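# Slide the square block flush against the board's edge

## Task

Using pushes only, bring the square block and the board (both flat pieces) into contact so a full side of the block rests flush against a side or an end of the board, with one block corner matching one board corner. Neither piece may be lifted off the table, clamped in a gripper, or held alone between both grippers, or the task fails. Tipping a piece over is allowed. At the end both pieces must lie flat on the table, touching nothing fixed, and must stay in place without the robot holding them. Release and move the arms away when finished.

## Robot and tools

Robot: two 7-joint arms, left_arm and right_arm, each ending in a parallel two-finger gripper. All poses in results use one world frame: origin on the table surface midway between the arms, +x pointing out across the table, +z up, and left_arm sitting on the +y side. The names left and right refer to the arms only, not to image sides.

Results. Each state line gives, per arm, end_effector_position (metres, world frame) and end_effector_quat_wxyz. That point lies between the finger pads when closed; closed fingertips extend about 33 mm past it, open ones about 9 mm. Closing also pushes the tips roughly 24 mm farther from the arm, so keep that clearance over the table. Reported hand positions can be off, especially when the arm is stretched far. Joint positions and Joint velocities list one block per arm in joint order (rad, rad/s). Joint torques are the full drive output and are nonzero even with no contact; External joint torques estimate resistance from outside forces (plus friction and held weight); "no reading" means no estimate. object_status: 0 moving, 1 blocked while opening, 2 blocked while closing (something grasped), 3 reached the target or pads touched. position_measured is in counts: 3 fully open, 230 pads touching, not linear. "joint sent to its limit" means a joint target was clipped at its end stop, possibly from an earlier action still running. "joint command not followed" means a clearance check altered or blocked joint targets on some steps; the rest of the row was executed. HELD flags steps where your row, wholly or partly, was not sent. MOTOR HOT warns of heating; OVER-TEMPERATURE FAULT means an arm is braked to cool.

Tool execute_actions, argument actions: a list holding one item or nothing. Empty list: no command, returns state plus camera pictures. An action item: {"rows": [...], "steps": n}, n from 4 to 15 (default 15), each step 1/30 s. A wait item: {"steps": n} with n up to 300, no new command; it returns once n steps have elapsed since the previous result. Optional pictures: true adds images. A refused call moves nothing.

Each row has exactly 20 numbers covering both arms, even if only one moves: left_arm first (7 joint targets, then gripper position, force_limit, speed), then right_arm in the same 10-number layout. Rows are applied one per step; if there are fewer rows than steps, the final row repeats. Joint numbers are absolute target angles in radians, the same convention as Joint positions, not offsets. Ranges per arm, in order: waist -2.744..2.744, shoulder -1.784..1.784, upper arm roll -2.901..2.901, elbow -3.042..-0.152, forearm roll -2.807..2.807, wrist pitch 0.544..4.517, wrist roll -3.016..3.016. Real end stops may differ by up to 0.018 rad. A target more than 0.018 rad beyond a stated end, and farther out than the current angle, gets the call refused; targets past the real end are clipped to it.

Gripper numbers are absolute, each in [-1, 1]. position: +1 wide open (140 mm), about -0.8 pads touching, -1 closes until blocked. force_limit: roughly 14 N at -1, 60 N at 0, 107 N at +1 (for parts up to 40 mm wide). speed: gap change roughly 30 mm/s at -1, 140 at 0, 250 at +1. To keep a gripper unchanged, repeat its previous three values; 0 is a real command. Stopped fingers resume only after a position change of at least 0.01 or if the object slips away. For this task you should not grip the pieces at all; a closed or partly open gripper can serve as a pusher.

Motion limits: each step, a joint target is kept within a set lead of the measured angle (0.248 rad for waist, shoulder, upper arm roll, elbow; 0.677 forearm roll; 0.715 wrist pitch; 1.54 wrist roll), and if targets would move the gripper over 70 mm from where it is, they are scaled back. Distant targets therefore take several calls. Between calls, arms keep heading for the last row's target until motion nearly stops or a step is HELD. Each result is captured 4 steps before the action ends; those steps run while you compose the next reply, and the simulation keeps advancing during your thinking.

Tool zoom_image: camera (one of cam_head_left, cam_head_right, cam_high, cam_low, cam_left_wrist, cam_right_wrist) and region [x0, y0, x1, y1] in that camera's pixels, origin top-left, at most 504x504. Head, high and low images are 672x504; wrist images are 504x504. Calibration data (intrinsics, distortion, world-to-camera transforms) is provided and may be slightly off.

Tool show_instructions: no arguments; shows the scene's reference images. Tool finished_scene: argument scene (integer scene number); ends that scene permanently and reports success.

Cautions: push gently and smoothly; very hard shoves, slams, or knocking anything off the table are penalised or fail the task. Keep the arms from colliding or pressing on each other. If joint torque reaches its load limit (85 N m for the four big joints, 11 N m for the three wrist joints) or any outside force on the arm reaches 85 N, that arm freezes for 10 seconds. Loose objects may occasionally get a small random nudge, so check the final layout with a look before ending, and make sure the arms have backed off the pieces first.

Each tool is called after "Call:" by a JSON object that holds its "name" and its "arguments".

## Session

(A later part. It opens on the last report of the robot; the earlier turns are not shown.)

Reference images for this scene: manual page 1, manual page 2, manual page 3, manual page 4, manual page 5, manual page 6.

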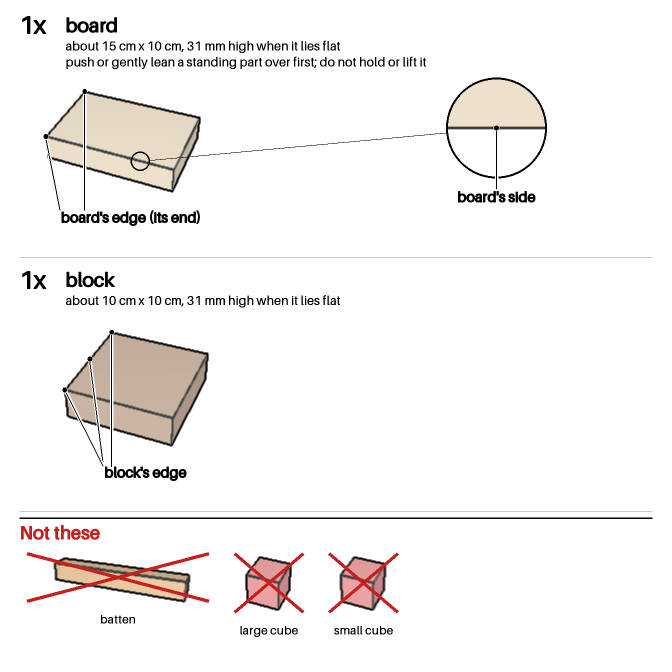

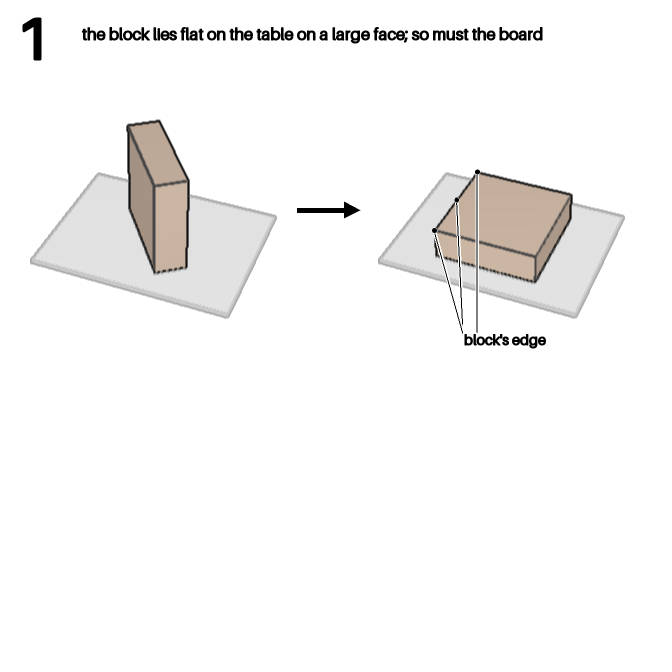

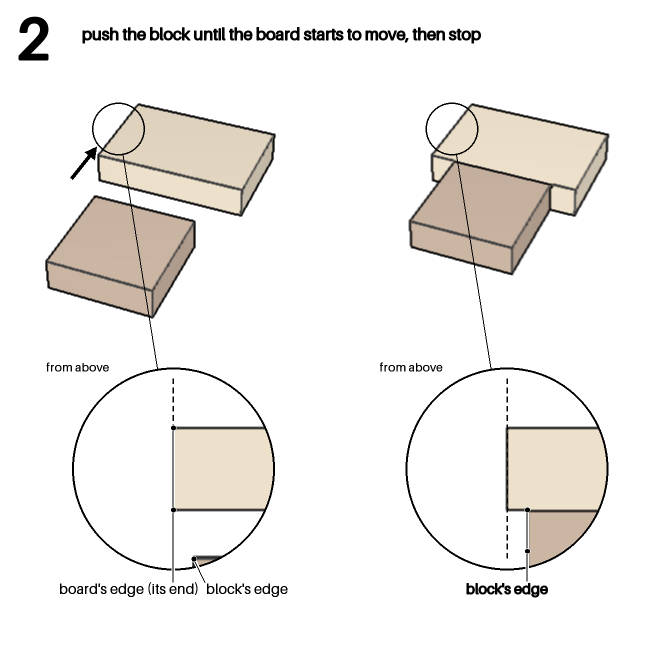

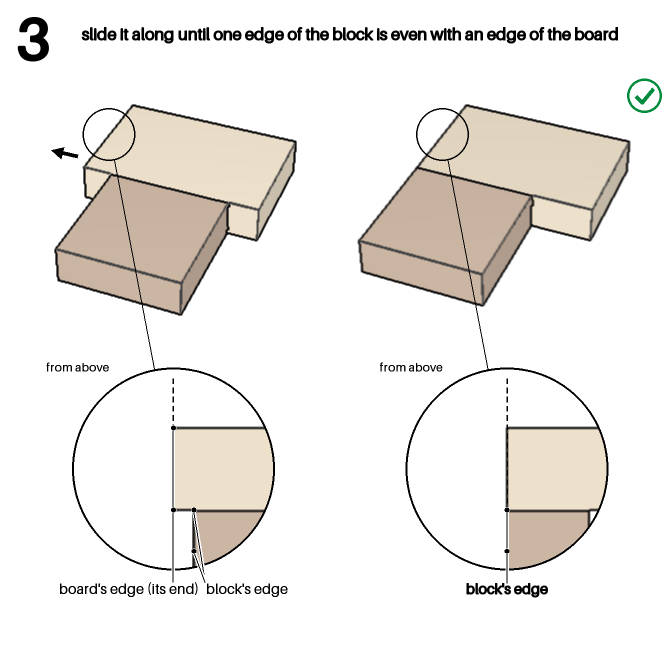

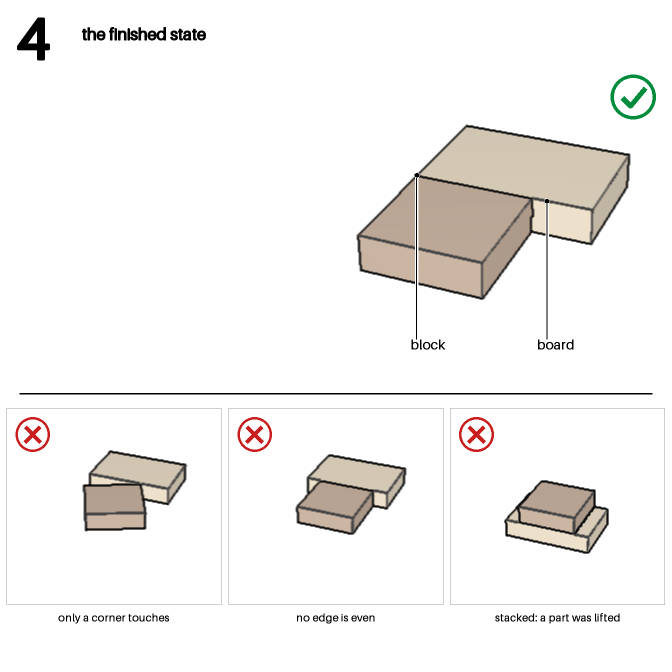

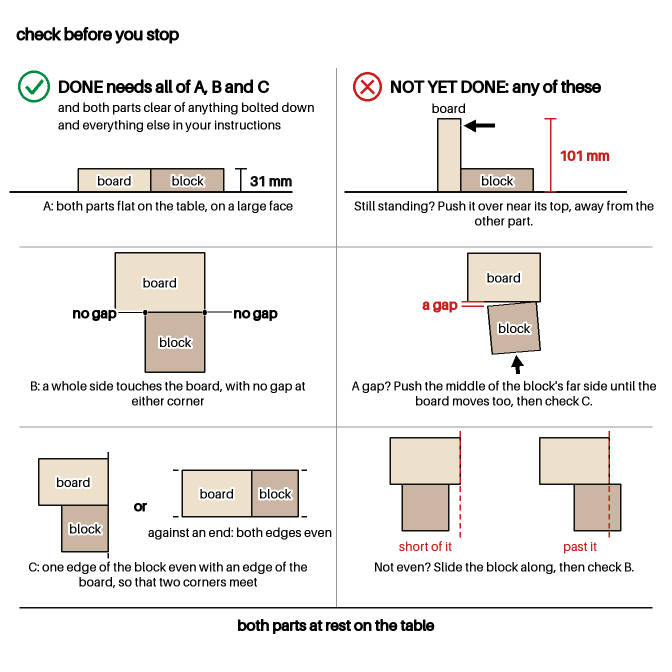

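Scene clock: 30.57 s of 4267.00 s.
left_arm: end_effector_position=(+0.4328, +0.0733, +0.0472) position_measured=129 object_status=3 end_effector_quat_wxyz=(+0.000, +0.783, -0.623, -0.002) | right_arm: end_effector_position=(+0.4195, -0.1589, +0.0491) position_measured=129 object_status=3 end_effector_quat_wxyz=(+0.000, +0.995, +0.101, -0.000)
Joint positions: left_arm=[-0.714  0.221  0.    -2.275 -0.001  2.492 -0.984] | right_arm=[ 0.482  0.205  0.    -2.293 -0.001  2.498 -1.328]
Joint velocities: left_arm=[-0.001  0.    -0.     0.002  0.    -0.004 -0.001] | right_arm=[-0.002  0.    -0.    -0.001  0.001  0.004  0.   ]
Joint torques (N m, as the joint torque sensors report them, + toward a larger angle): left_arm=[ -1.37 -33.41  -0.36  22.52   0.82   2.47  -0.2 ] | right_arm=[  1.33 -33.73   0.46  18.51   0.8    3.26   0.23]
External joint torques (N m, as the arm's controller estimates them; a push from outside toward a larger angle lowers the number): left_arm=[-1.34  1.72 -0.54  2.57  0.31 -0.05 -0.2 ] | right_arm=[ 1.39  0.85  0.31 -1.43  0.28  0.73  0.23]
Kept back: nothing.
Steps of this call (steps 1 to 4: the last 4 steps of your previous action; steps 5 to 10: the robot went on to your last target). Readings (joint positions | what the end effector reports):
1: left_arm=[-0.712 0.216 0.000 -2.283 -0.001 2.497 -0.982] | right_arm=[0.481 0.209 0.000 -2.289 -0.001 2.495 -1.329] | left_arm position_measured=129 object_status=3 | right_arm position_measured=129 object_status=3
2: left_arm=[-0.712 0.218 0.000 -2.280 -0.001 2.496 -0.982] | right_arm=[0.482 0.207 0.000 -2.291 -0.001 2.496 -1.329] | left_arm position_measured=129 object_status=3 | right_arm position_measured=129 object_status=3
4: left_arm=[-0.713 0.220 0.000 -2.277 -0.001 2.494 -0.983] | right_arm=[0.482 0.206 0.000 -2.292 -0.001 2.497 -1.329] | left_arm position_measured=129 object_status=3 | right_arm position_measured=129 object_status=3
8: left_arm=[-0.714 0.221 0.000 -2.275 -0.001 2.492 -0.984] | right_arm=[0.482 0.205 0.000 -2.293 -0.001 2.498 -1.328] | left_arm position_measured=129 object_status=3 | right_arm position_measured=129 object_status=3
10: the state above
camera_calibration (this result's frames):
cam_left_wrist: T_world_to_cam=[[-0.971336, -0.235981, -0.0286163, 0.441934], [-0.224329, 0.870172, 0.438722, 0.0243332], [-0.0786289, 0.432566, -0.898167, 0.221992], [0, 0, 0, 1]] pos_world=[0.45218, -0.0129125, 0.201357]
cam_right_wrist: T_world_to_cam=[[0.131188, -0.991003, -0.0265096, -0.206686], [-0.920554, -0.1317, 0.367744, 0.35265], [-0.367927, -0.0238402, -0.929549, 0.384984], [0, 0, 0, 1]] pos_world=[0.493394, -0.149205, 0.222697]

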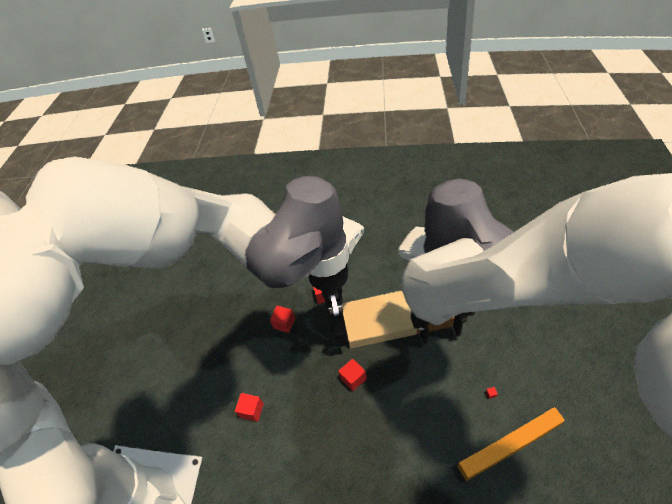

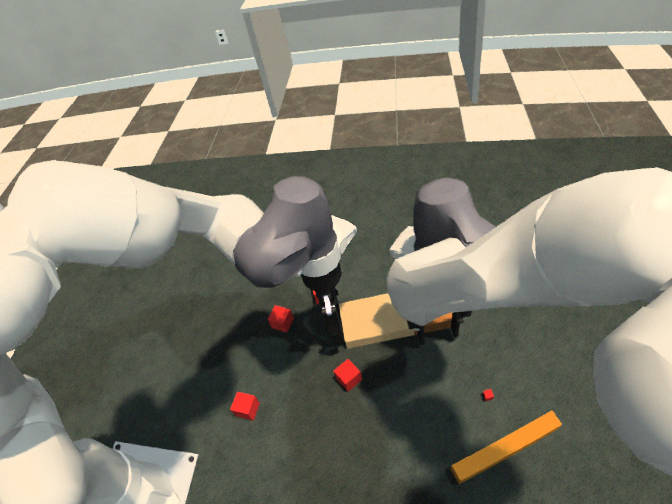

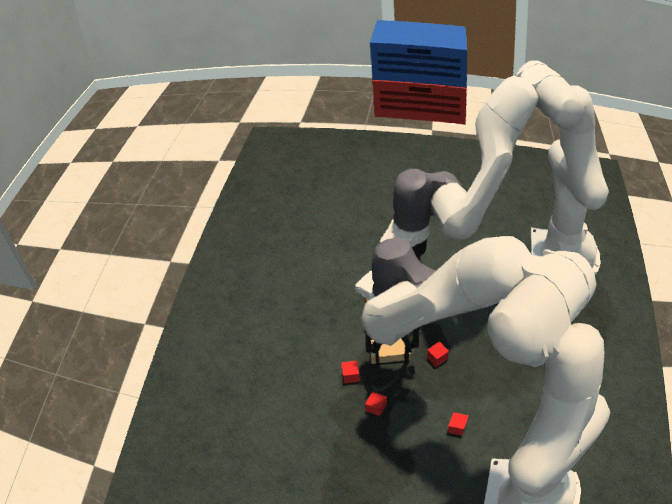

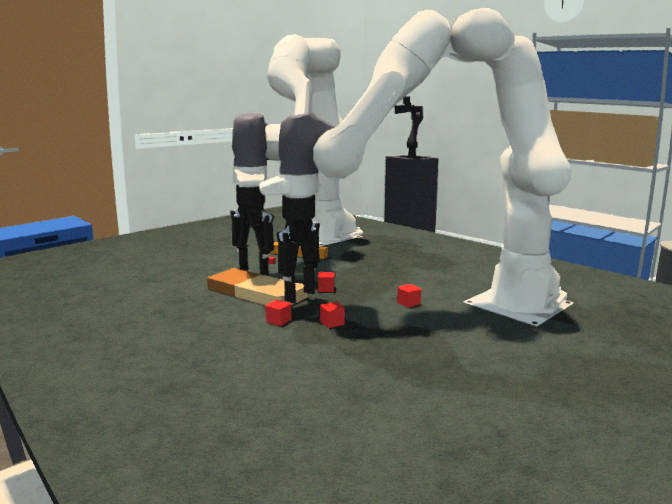

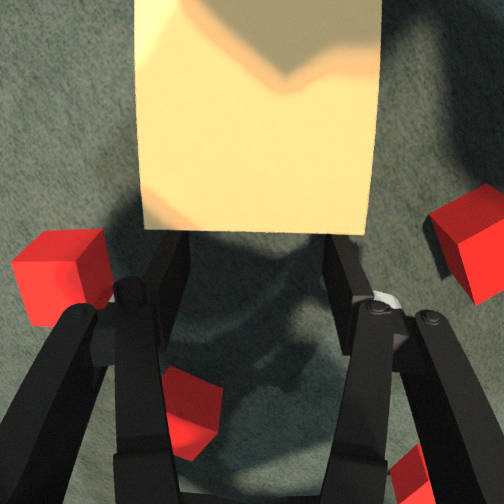

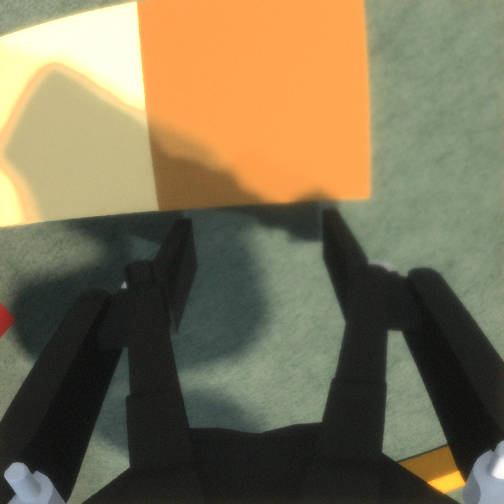

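Call:
{"name": "execute_actions", "arguments": {"actions": [{"rows":[
[-0.711,0.217,0,-2.283,0,2.488,-0.984,0,0,0, 0.482,0.200,0,-2.299,0,2.480,-1.328,0,0,0],
[-0.708,0.212,0,-2.292,0,2.482,-0.984,0,0,0, 0.482,0.193,0,-2.305,0,2.460,-1.328,0,0,0],
[-0.705,0.205,0,-2.301,0,2.470,-0.984,0,0,0, 0.482,0.183,0,-2.311,0,2.438,-1.328,0,0,0],
[-0.702,0.196,0,-2.309,0,2.452,-0.984,0,0,0, 0.482,0.170,0,-2.317,0,2.415,-1.328,0,0,0],
[-0.700,0.184,0,-2.316,0,2.430,-0.984,0,0,0, 0.481,0.153,0,-2.322,0,2.390,-1.328,0,0,0],
[-0.698,0.168,0,-2.322,0,2.405,-0.984,0,0,0, 0.480,0.133,0,-2.327,0,2.360,-1.328,0,0,0],
[-0.696,0.148,0,-2.327,0,2.375,-0.984,0,0,0, 0.478,0.110,0,-2.331,0,2.330,-1.328,0,0,0],
[-0.693,0.125,0,-2.331,0,2.345,-0.984,0,0,0, 0.474,0.085,0,-2.334,0,2.300,-1.328,0,0,0],
[-0.689,0.099,0,-2.334,0,2.315,-0.984,0,0,0, 0.468,0.058,0,-2.337,0,2.270,-1.328,0,0,0],
[-0.683,0.071,0,-2.337,0,2.285,-0.984,0,0,0, 0.460,0.030,0,-2.340,0,2.240,-1.328,0,0,0],
[-0.675,0.042,0,-2.340,0,2.255,-0.984,0,0,0, 0.450,0.002,0,-2.342,0,2.212,-1.328,0,0,0],
[-0.665,0.013,0,-2.342,0,2.225,-0.984,0,0,0, 0.438,-0.026,0,-2.344,0,2.185,-1.328,0,0,0],
[-0.653,-0.016,0,-2.344,0,2.197,-0.984,0,0,0, 0.424,-0.054,0,-2.346,0,2.160,-1.328,0,0,0],
[-0.639,-0.045,0,-2.346,0,2.170,-0.984,0,0,0, 0.408,-0.082,0,-2.347,0,2.138,-1.328,0,0,0],
[-0.623,-0.074,0,-2.347,0,2.147,-0.984,0,0,0, 0.390,-0.110,0,-2.348,0,2.120,-1.328,0,0,0]
],"steps":15}]}}

Call:
{"name": "execute_actions", "arguments": {"actions": [{"rows":[
[-0.605,-0.102,0,-2.348,0,2.128,-0.984,0,0,0, 0.370,-0.136,0,-2.349,0,2.105,-1.328,0,0,0],
[-0.585,-0.129,0,-2.349,0,2.112,-0.984,0,0,0, 0.349,-0.160,0,-2.350,0,2.095,-1.328,0,0,0],
[-0.564,-0.154,0,-2.350,0,2.100,-0.984,0,0,0, 0.328,-0.182,0,-2.350,0,2.090,-1.328,0,0,0],
[-0.543,-0.177,0,-2.350,0,2.092,-0.984,0,0,0, 0.307,-0.201,0,-2.350,0,2.090,-1.328,0,0,0],
[-0.523,-0.197,0,-2.350,0,2.090,-0.984,0,0,0, 0.287,-0.217,0,-2.350,0,2.090,-1.328,0,0,0],
[-0.504,-0.214,0,-2.350,0,2.090,-0.984,0,0,0, 0.268,-0.230,0,-2.350,0,2.090,-1.328,0,0,0],
[-0.487,-0.228,0,-2.350,0,2.090,-0.984,0,0,0, 0.251,-0.240,0,-2.350,0,2.090,-1.328,0,0,0],
[-0.473,-0.239,0,-2.350,0,2.090,-0.984,0,0,0, 0.237,-0.246,0,-2.350,0,2.090,-1.328,0,0,0],
[-0.462,-0.246,0,-2.350,0,2.090,-0.984,0,0,0, 0.226,-0.250,0,-2.350,0,2.090,-1.328,0,0,0],
[-0.454,-0.250,0,-2.350,0,2.090,-0.984,0,0,0, 0.218,-0.250,0,-2.350,0,2.090,-1.328,0,0,0],
[-0.450,-0.250,0,-2.350,0,2.090,-0.984,0,0,0, 0.214,-0.250,0,-2.350,0,2.090,-1.328,0,0,0]
],"steps":15}]}}

Call:
{"name": "execute_actions", "arguments": {"actions": [{"steps":6}], "pictures": true}}

Call:
{"name": "zoom_image", "arguments": {"camera": "cam_head_left", "region": [330, 260, 490, 370]}}

Scene clock: 33.17 s of 4267.00 s.
left_arm: end_effector_position=(+0.4089, +0.1120, +0.0744) position_measured=129 object_status=3 end_effector_quat_wxyz=(-0.003, +0.789, -0.613, -0.038) | right_arm: end_effector_position=(+0.3846, -0.1824, +0.0921) position_measured=129 object_status=3 end_effector_quat_wxyz=(+0.012, +0.995, +0.094, -0.033)
Joint positions: left_arm=[-0.689  0.105 -0.    -2.335 -0.001  2.363 -0.984] | right_arm=[ 0.468  0.062  0.001 -2.337 -0.001  2.329 -1.328]
Joint velocities: left_arm=[ 0.145 -0.755 -0.001 -0.088 -0.001 -0.658  0.   ] | right_arm=[-0.183 -0.779  0.001 -0.059 -0.001 -0.696 -0.001]
Joint torques (N m, as the joint torque sensors report them, + toward a larger angle): left_arm=[  1.34 -33.76   0.06  22.93   0.83   2.26   0.11] | right_arm=[ -1.74 -28.17  -0.36  21.16   0.77   2.24   0.02]
External joint torques (N m, as the arm's controller estimates them; a push from outside toward a larger angle lowers the number): left_arm=[ 1.04 -2.42 -0.97  0.09  0.3  -0.73  0.12] | right_arm=[-1.03  0.24  1.05 -1.01  0.16 -0.61  0.01]
Steps of this call (steps 1 to 30: the robot went on to your last target; steps 31 to 67: nothing new was sent; steps 68 to 78: the first 11 steps of this action). Readings (joint positions | what the end effector reports):
68: left_arm=[-0.714 0.221 0.001 -2.276 -0.001 2.491 -0.984] | right_arm=[0.482 0.204 0.000 -2.294 -0.001 2.497 -1.328] | left_arm position_measured=129 object_status=3 | right_arm position_measured=129 object_status=3
69: left_arm=[-0.713 0.219 0.000 -2.279 -0.001 2.490 -0.984] | right_arm=[0.482 0.202 0.000 -2.296 -0.001 2.491 -1.328] | left_arm position_measured=129 object_status=3 | right_arm position_measured=129 object_status=3
71: left_arm=[-0.709 0.211 0.000 -2.292 -0.001 2.482 -0.984] | right_arm=[0.482 0.191 0.000 -2.305 -0.001 2.472 -1.328] | left_arm position_measured=129 object_status=3 | right_arm position_measured=129 object_status=3
75: left_arm=[-0.700 0.170 0.000 -2.321 -0.001 2.429 -0.984] | right_arm=[0.481 0.134 0.000 -2.327 -0.001 2.400 -1.328] | left_arm position_measured=129 object_status=3 | right_arm position_measured=129 object_status=3
78: the state above

Scene clock: 33.67 s of 4267.00 s.
left_arm: end_effector_position=(+0.4546, +0.2105, +0.2181) position_measured=129 object_status=3 end_effector_quat_wxyz=(+0.000, +0.853, -0.521, +0.006) | right_arm: end_effector_position=(+0.4011, -0.2969, +0.2202) position_measured=129 object_status=3 end_effector_quat_wxyz=(-0.001, +1.000, -0.026, +0.007)
Joint positions: left_arm=[-0.468 -0.242  0.002 -2.345 -0.001  2.116 -0.984] | right_arm=[ 0.233 -0.247 -0.002 -2.345 -0.001  2.112 -1.328]
Joint velocities: left_arm=[ 0.278 -0.188  0.02   0.     0.001 -0.126 -0.001] | right_arm=[-0.28  -0.092 -0.023 -0.001 -0.    -0.098 -0.001]
Joint torques (N m, as the joint torque sensors report them, + toward a larger angle): left_arm=[ -2.51 -18.93  -3.53  21.81   0.98   1.74   0.09] | right_arm=[  0.83 -19.32   2.44  21.52   0.95   1.75   0.07]
External joint torques (N m, as the arm's controller estimates them; a push from outside toward a larger angle lowers the number): left_arm=[ 1.02 -1.18  0.38  0.8   0.34 -0.49  0.08] | right_arm=[-2.4   0.07 -0.68 -0.09  0.15 -0.57  0.08]
Steps of this call (steps 1 to 4: the last 4 steps of your previous action; steps 5 to 15: the first 11 steps of this action). Readings (joint positions | what the end effector reports):
5: left_arm=[-0.639 -0.039 -0.002 -2.343 -0.001 2.241 -0.984] | right_arm=[0.409 -0.078 0.003 -2.344 -0.001 2.209 -1.328] | left_arm position_measured=129 object_status=3 | right_arm position_measured=129 object_status=3
6: left_arm=[-0.623 -0.068 -0.002 -2.344 -0.001 2.218 -0.984] | right_arm=[0.391 -0.105 0.003 -2.344 -0.001 2.190 -1.328] | left_arm position_measured=129 object_status=3 | right_arm position_measured=129 object_status=3
8: left_arm=[-0.586 -0.123 -0.002 -2.345 -0.001 2.180 -0.984] | right_arm=[0.352 -0.154 0.002 -2.345 -0.001 2.159 -1.328] | left_arm position_measured=129 object_status=3 | right_arm position_measured=129 object_status=3
12: left_arm=[-0.509 -0.208 0.000 -2.345 -0.001 2.133 -0.984] | right_arm=[0.273 -0.225 -0.000 -2.345 -0.001 2.124 -1.328] | left_arm position_measured=129 object_status=3 | right_arm position_measured=129 object_status=3
15: the state above

Scene clock: 33.87 s of 4267.00 s.
left_arm: end_effector_position=(+0.4540, +0.2198, +0.2194) position_measured=129 object_status=3 end_effector_quat_wxyz=(+0.001, +0.858, -0.514, +0.001) | right_arm: end_effector_position=(+0.3982, -0.3056, +0.2196) position_measured=129 object_status=3 end_effector_quat_wxyz=(+0.000, +0.999, -0.034, +0.001)
Joint positions: left_arm=[-0.452 -0.249  0.003 -2.347 -0.001  2.1   -0.984] | right_arm=[ 0.216 -0.25  -0.003 -2.347 -0.001  2.1   -1.328]
Joint velocities: left_arm=[ 0.007 -0.001 -0.008 -0.012  0.001 -0.047  0.   ] | right_arm=[-0.005  0.001  0.007 -0.007  0.001 -0.033  0.001]
Joint torques (N m, as the joint torque sensors report them, + toward a larger angle): left_arm=[  1.2  -23.49  -1.93  23.99   0.99   1.98   0.09] | right_arm=[ -0.41 -22.29   1.57  22.3    1.04   2.06  -0.12]
External joint torques (N m, as the arm's controller estimates them; a push from outside toward a larger angle lowers the number): left_arm=[ 1.41 -0.54 -1.47 -0.02  0.27 -0.61  0.09] | right_arm=[-0.74  0.7   1.45 -1.74  0.28 -0.53 -0.12]
Kept back: nothing.
Steps of this call (steps 1 to 4: the last 4 steps of your previous action; steps 5 to 6: the robot went on to your last target). Readings (joint positions | what the end effector reports):
1: left_arm=[-0.461 -0.246 0.003 -2.345 -0.001 2.112 -0.984] | right_arm=[0.225 -0.249 -0.003 -2.345 -0.001 2.109 -1.328] | left_arm position_measured=129 object_status=3 | right_arm position_measured=129 object_status=3
2: left_arm=[-0.456 -0.249 0.003 -2.346 -0.001 2.109 -0.984] | right_arm=[0.220 -0.249 -0.003 -2.345 -0.001 2.106 -1.328] | left_arm position_measured=129 object_status=3 | right_arm position_measured=129 object_status=3
4: left_arm=[-0.453 -0.249 0.003 -2.346 -0.001 2.104 -0.984] | right_arm=[0.217 -0.250 -0.003 -2.346 -0.001 2.102 -1.328] | left_arm position_measured=129 object_status=3 | right_arm position_measured=129 object_status=3
6: the state above
camera_calibration (this result's frames):
cam_left_wrist: T_world_to_cam=[[-0.875953, -0.481363, -0.0315628, 0.513303], [-0.446023, 0.783244, 0.433118, -0.0529279], [-0.183766, 0.393469, -0.900784, 0.371821], [0, 0, 0, 1]] pos_world=[0.494351, 0.142241, 0.374056]
cam_right_wrist: T_world_to_cam=[[-0.137912, -0.990059, -0.0276162, -0.237088], [-0.923223, 0.118405, 0.365567, 0.329008], [-0.358663, 0.0759119, -0.930375, 0.559081], [0, 0, 0, 1]] pos_world=[0.471573, -0.316128, 0.393333]

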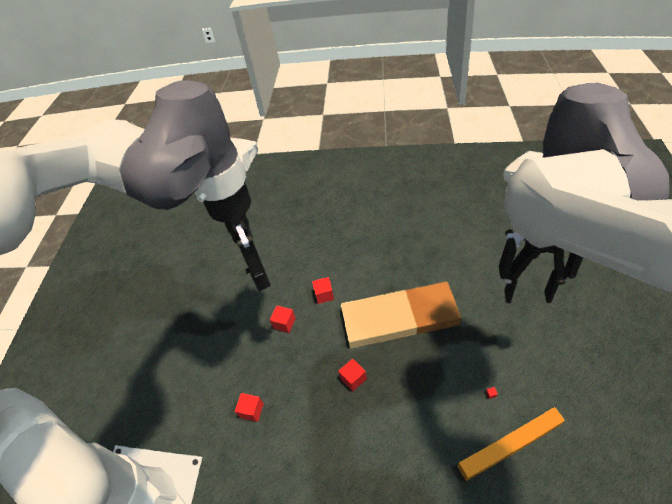

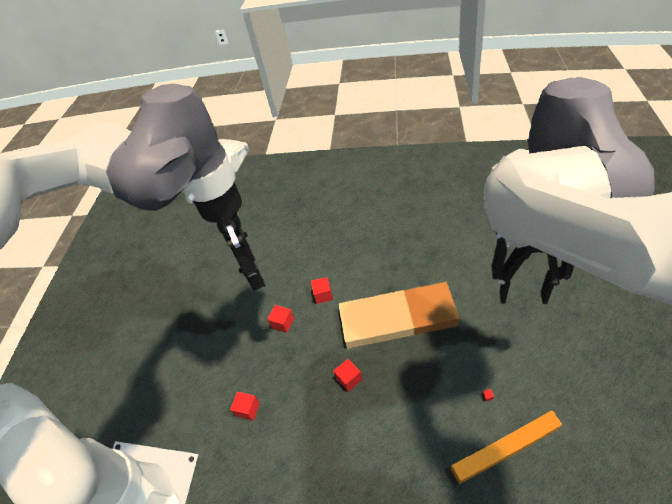

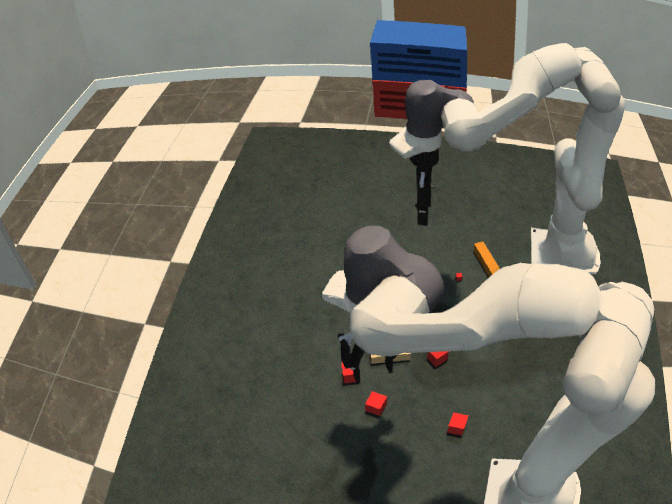

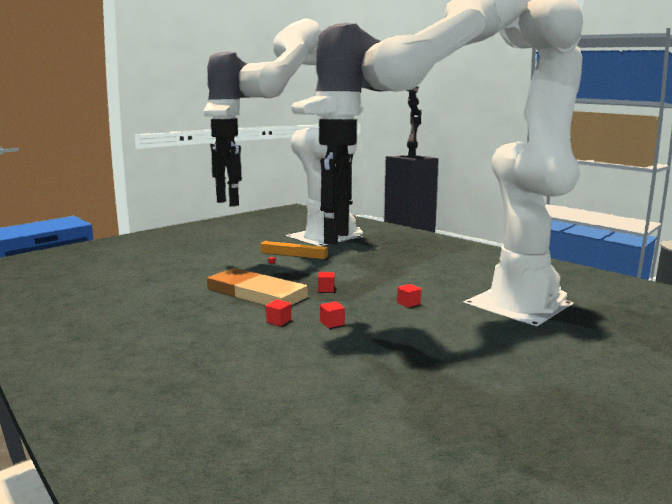

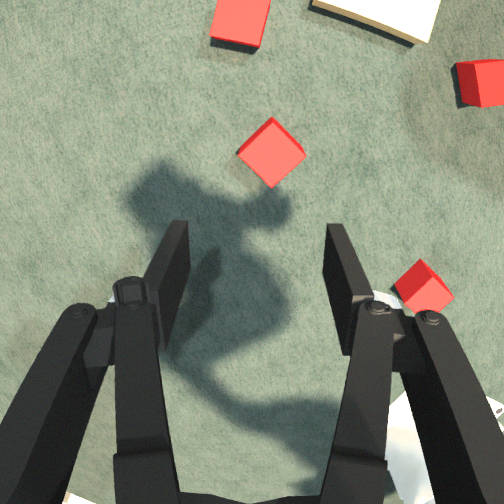

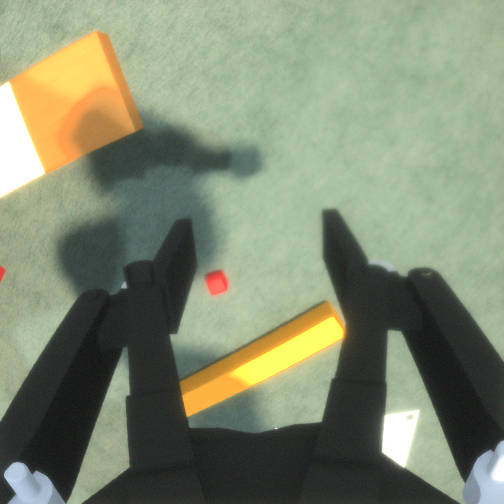

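Region (330, 260, 490, 370) of cam_head_left's 672x504 image, scaled by 3.150, with more detail than that image has; it fills the top 346 rows of this view, and the rest is white.

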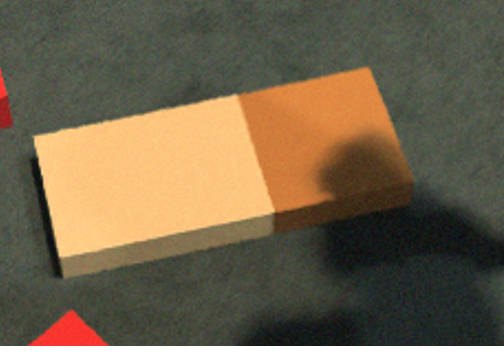

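Call:
{"name": "finished_scene", "arguments": {"scene": 2}}

The scene is finished: the task was done.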